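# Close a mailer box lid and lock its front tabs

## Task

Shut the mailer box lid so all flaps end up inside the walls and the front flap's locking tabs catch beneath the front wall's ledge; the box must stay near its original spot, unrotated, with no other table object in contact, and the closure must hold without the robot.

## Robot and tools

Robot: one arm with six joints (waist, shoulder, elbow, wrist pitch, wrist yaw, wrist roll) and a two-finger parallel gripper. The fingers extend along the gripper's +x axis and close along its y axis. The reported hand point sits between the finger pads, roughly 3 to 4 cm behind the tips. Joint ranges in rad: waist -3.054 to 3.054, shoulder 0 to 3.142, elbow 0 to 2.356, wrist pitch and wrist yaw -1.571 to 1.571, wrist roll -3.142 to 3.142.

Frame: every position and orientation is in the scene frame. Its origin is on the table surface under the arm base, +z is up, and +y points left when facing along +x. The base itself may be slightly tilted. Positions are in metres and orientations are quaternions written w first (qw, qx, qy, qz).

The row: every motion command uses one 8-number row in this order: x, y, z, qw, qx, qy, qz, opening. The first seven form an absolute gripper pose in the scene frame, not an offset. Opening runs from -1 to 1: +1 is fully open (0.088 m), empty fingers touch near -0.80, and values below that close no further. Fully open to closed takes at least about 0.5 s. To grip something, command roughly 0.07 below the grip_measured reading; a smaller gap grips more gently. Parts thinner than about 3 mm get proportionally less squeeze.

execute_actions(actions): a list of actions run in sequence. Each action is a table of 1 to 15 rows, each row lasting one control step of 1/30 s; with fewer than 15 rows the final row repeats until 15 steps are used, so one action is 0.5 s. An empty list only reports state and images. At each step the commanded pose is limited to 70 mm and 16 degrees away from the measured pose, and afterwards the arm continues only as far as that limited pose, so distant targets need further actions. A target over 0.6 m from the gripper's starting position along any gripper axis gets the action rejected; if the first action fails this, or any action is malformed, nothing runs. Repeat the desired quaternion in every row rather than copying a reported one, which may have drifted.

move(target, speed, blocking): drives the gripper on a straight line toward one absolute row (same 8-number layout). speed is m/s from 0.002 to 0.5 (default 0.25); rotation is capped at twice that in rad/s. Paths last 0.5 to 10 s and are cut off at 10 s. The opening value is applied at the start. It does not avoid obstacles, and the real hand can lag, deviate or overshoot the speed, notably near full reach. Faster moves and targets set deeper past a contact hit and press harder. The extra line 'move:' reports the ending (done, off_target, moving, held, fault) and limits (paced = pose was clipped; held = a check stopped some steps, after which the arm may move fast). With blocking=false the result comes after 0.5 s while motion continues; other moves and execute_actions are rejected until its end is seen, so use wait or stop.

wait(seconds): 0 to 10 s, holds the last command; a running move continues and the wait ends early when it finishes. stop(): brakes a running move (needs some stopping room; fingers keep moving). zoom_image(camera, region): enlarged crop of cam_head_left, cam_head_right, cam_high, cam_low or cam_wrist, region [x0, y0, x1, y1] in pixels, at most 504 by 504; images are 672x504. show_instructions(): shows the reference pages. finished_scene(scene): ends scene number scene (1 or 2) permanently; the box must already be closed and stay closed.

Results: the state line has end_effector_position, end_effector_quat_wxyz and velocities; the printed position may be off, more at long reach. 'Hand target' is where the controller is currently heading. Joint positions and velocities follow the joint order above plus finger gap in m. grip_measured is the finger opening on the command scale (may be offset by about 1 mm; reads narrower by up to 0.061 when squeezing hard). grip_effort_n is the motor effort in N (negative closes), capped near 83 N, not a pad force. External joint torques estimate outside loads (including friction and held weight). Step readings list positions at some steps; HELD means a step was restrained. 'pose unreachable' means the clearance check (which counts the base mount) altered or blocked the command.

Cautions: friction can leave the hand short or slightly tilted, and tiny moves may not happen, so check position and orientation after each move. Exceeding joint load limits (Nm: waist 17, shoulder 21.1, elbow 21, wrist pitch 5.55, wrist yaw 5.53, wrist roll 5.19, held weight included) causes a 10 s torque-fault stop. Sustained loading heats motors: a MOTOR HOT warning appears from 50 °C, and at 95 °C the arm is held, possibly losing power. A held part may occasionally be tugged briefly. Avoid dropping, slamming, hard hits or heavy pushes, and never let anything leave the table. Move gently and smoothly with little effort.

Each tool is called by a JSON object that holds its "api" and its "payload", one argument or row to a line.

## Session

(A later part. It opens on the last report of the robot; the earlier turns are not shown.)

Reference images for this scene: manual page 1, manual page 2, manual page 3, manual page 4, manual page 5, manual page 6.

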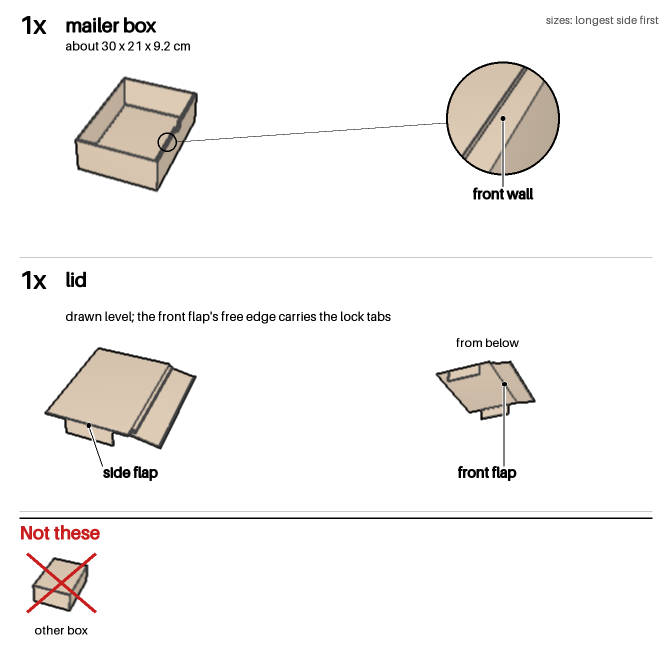

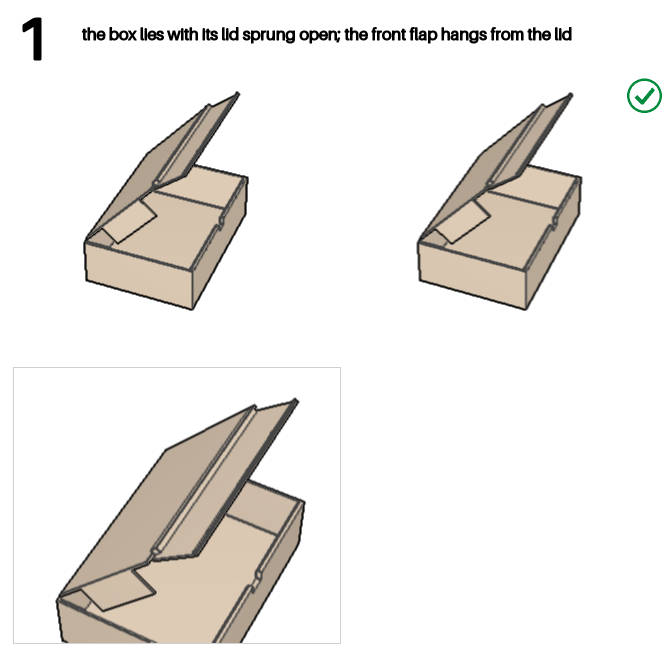

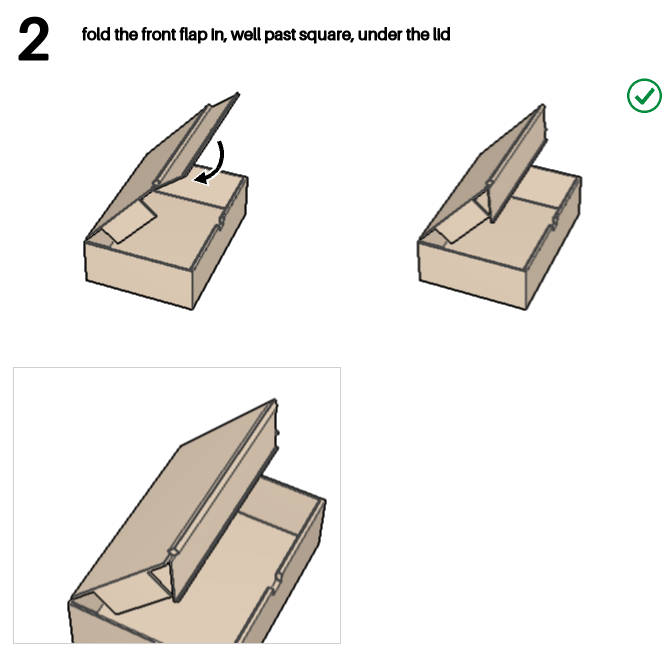

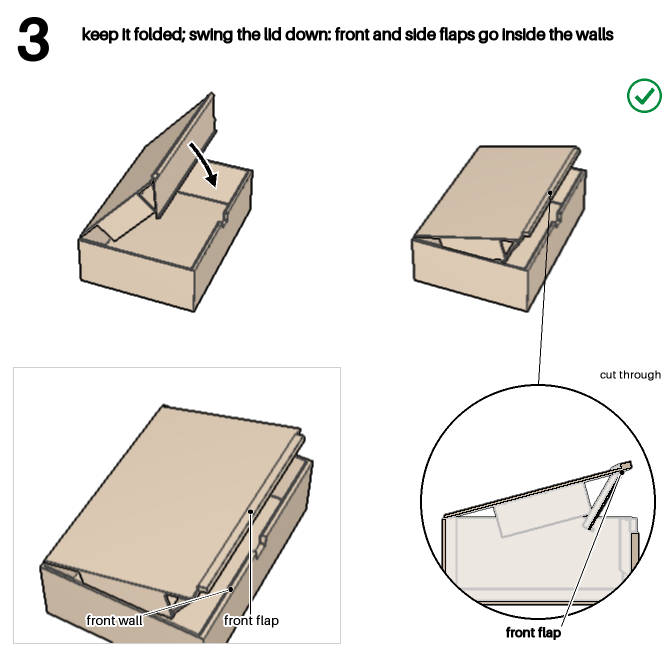

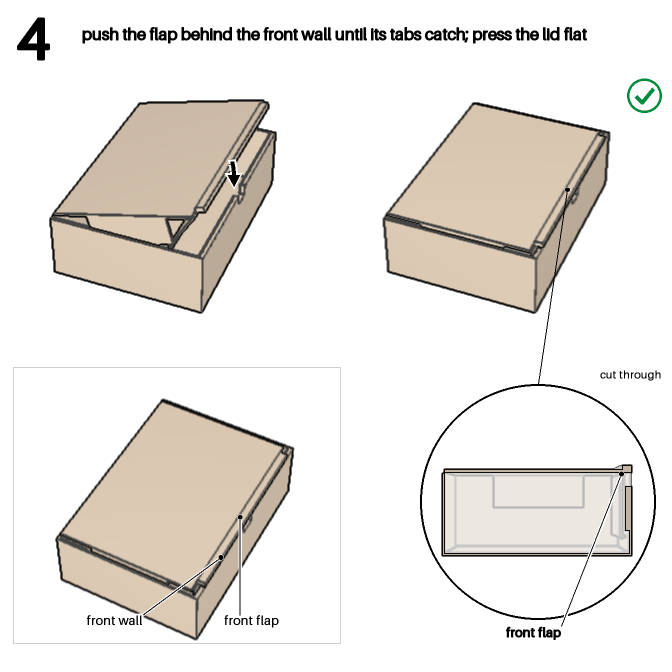

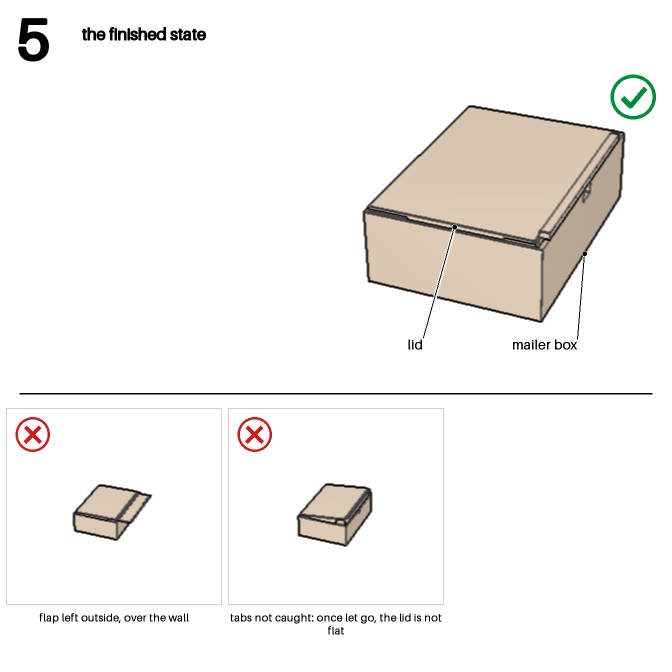

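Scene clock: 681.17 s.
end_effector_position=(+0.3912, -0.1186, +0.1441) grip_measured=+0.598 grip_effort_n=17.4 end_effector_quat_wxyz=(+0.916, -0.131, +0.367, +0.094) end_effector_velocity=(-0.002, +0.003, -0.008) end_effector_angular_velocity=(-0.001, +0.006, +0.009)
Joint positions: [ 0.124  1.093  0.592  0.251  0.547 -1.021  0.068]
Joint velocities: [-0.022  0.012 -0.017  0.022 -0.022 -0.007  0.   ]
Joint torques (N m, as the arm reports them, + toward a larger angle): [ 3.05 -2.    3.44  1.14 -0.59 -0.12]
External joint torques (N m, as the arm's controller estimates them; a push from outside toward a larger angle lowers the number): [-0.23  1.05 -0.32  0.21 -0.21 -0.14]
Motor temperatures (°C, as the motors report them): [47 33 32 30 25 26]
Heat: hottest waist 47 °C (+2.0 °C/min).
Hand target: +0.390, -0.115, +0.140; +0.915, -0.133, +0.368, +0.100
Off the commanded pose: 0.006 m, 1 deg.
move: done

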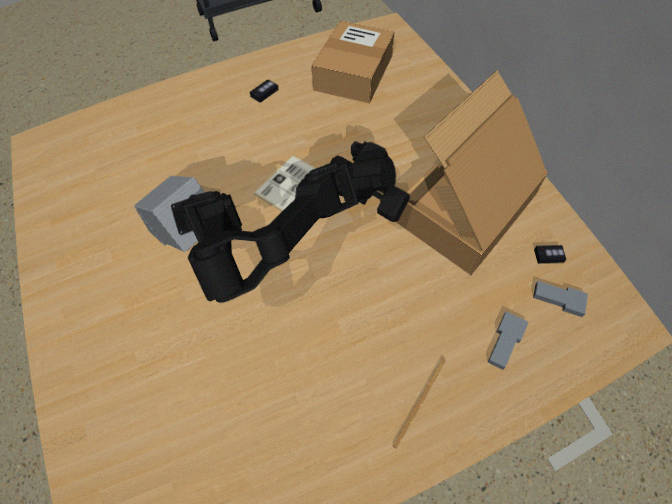

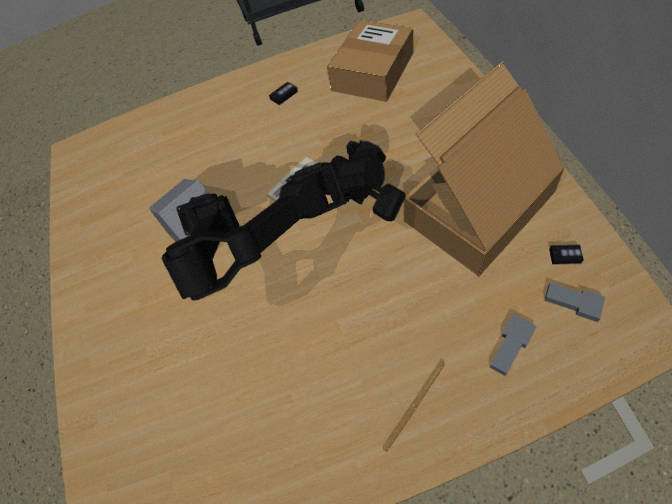

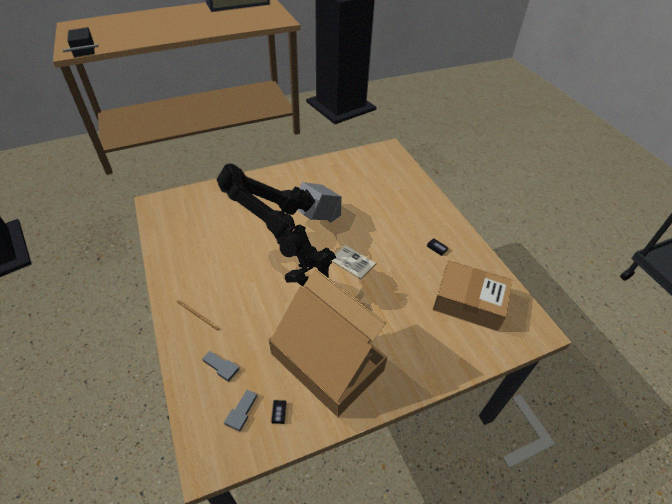

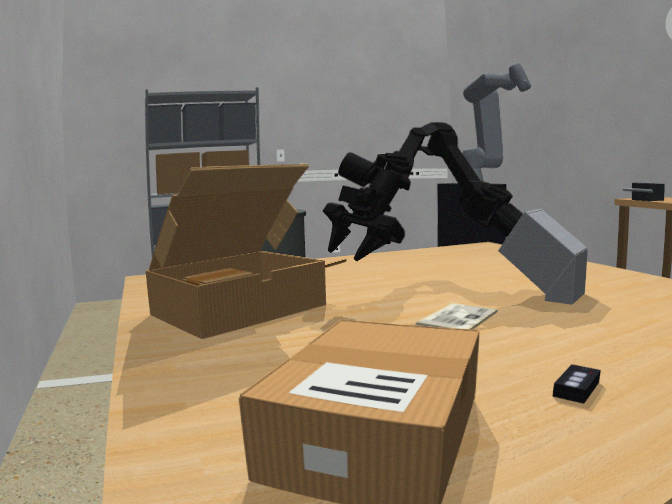

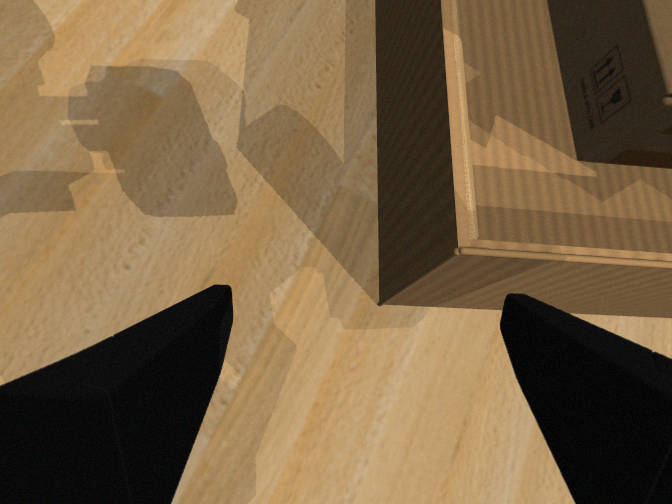

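{"api": "move", "payload": {
  "target": [0.495,-0.12,0.135,0.915,-0.134,0.368,0.10,0.6],
  "speed": 0.15
}}

{"api": "move", "payload": {
  "target": [0.50,-0.12,0.097,0.915,-0.134,0.368,0.10,0.6],
  "speed": 0.06
}}

Scene clock: 686.00 s.
end_effector_position=(+0.4935, -0.1217, +0.1380) grip_measured=+0.598 grip_effort_n=17.9 end_effector_quat_wxyz=(+0.916, -0.132, +0.366, +0.096) end_effector_velocity=(+0.003, +0.001, +0.001) end_effector_angular_velocity=(-0.000, -0.006, +0.012)
Joint positions: [ 0.095  1.469  0.993  0.231  0.517 -1.033  0.068]
Joint velocities: [ 0.002  0.007  0.012 -0.007 -0.007 -0.007 -0.   ]
Joint torques (N m, as the arm reports them, + toward a larger angle): [ 5.43 -3.21  5.31  0.67 -0.57 -0.11]
External joint torques (N m, as the arm's controller estimates them; a push from outside toward a larger angle lowers the number): [-0.11  1.86  1.5  -0.25 -0.18 -0.13]
Motor temperatures (°C, as the motors report them): [46 33 32 30 25 26]
Heat: hottest waist 46 °C (+1.0 °C/min).
Hand target: +0.495, -0.120, +0.135; +0.915, -0.134, +0.368, +0.100
Off the commanded pose: 0.004 m, 1 deg.
move: done

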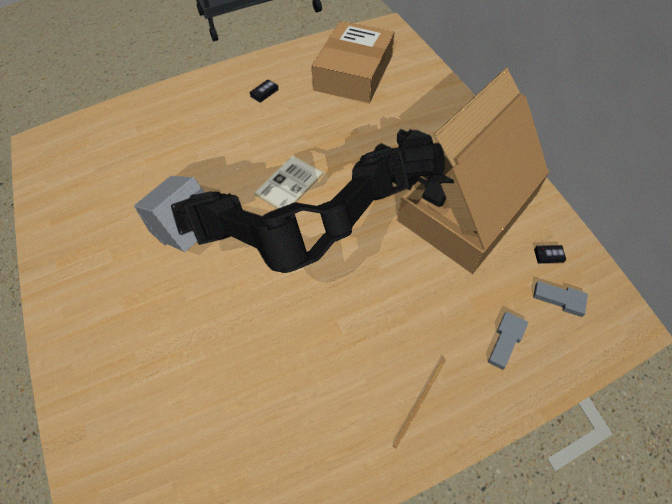

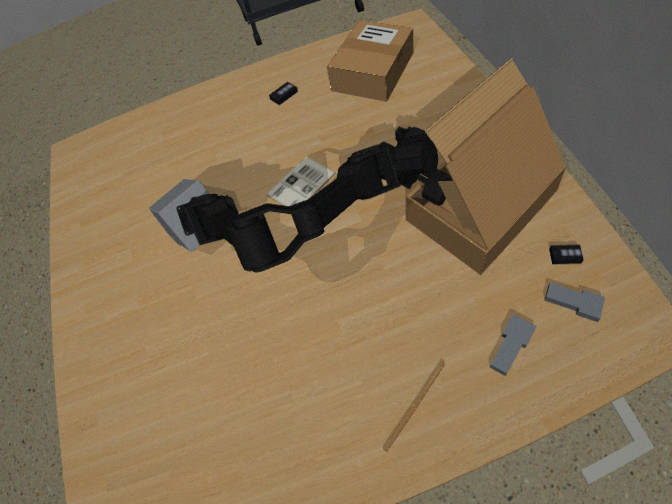

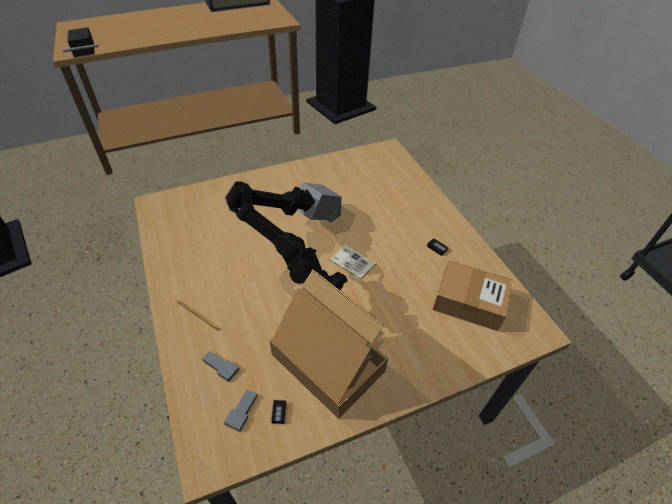

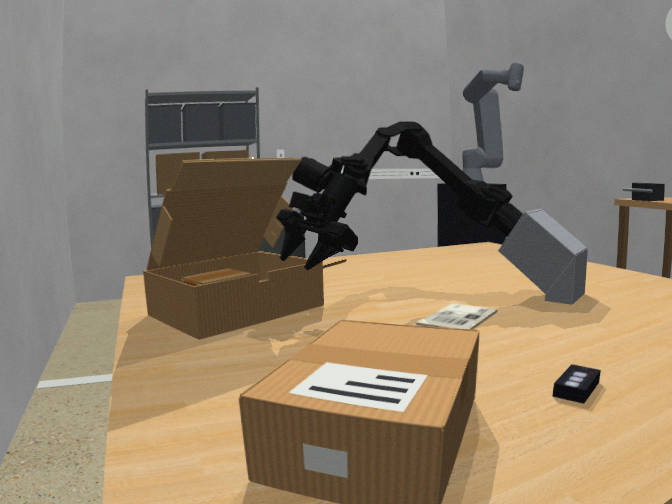

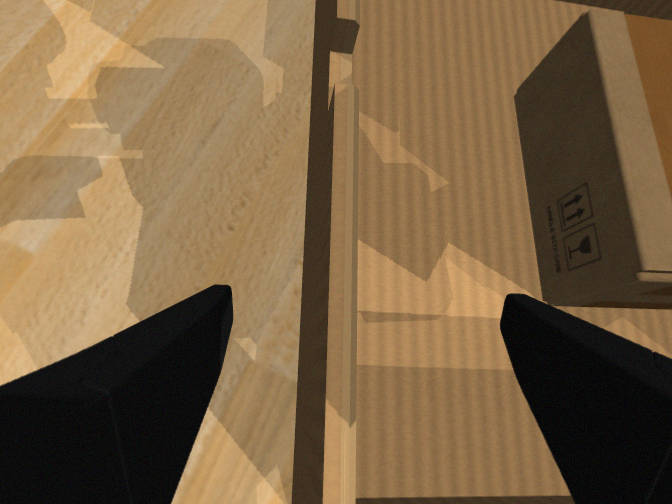

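Scene clock: 687.07 s.
end_effector_position=(+0.5010, -0.1239, +0.1023) grip_measured=+0.598 grip_effort_n=17.4 end_effector_quat_wxyz=(+0.917, -0.132, +0.365, +0.094) end_effector_velocity=(-0.004, +0.006, -0.005) end_effector_angular_velocity=(-0.014, +0.008, +0.056)
Joint positions: [ 0.003  1.548  0.993  0.324  0.428 -1.057  0.068]
Joint velocities: [-0.007  0.002 -0.007 -0.022 -0.022 -0.037 -0.   ]
Joint torques (N m, as the arm reports them, + toward a larger angle): [ 5.61 -3.68  3.55  1.08 -0.6  -0.15]
External joint torques (N m, as the arm's controller estimates them; a push from outside toward a larger angle lowers the number): [-0.12  1.95  0.13  0.19 -0.2  -0.16]
Motor temperatures (°C, as the motors report them): [46 33 32 30 25 26]
Heat: hottest waist 46 °C (+1.0 °C/min).
Hand target: +0.500, -0.120, +0.097; +0.915, -0.134, +0.368, +0.100
Off the commanded pose: 0.007 m, 1 deg.
move: done

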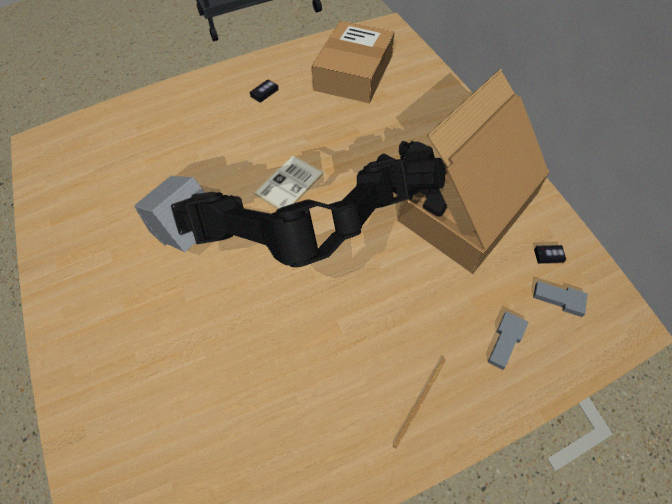

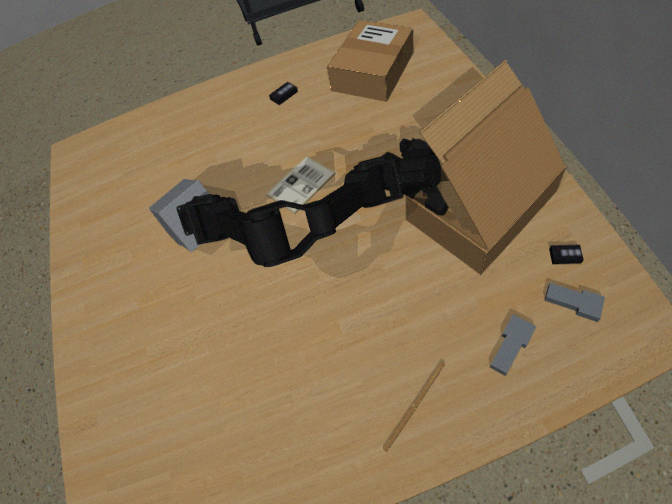

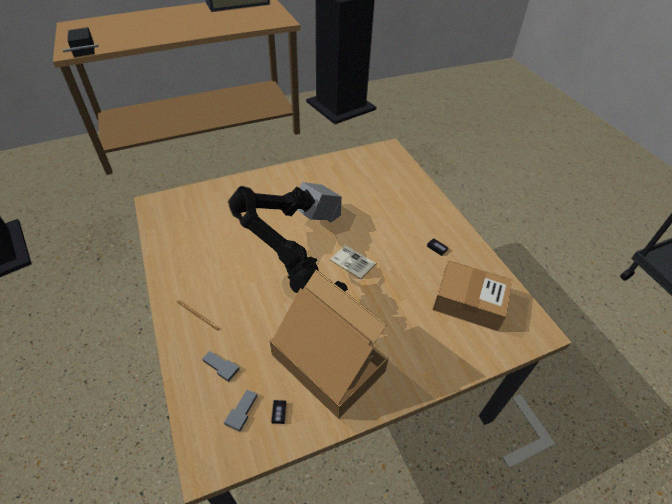

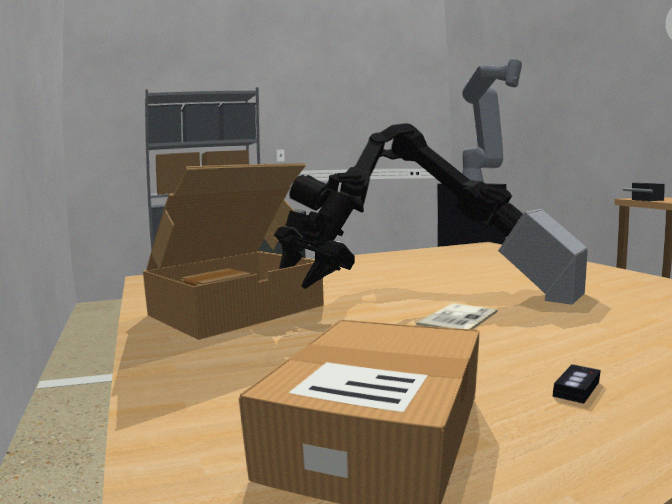

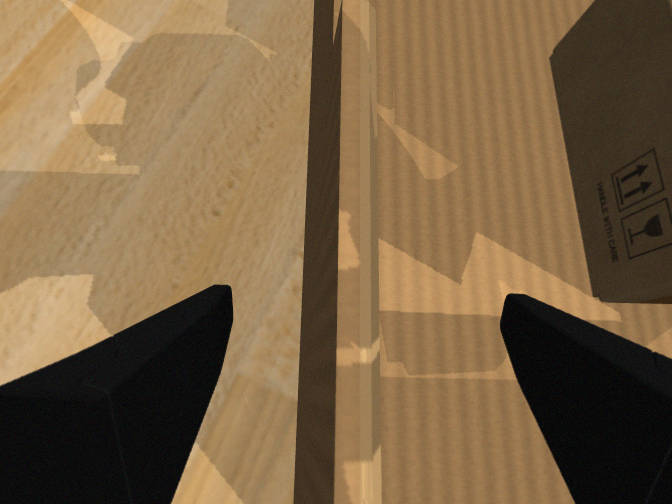

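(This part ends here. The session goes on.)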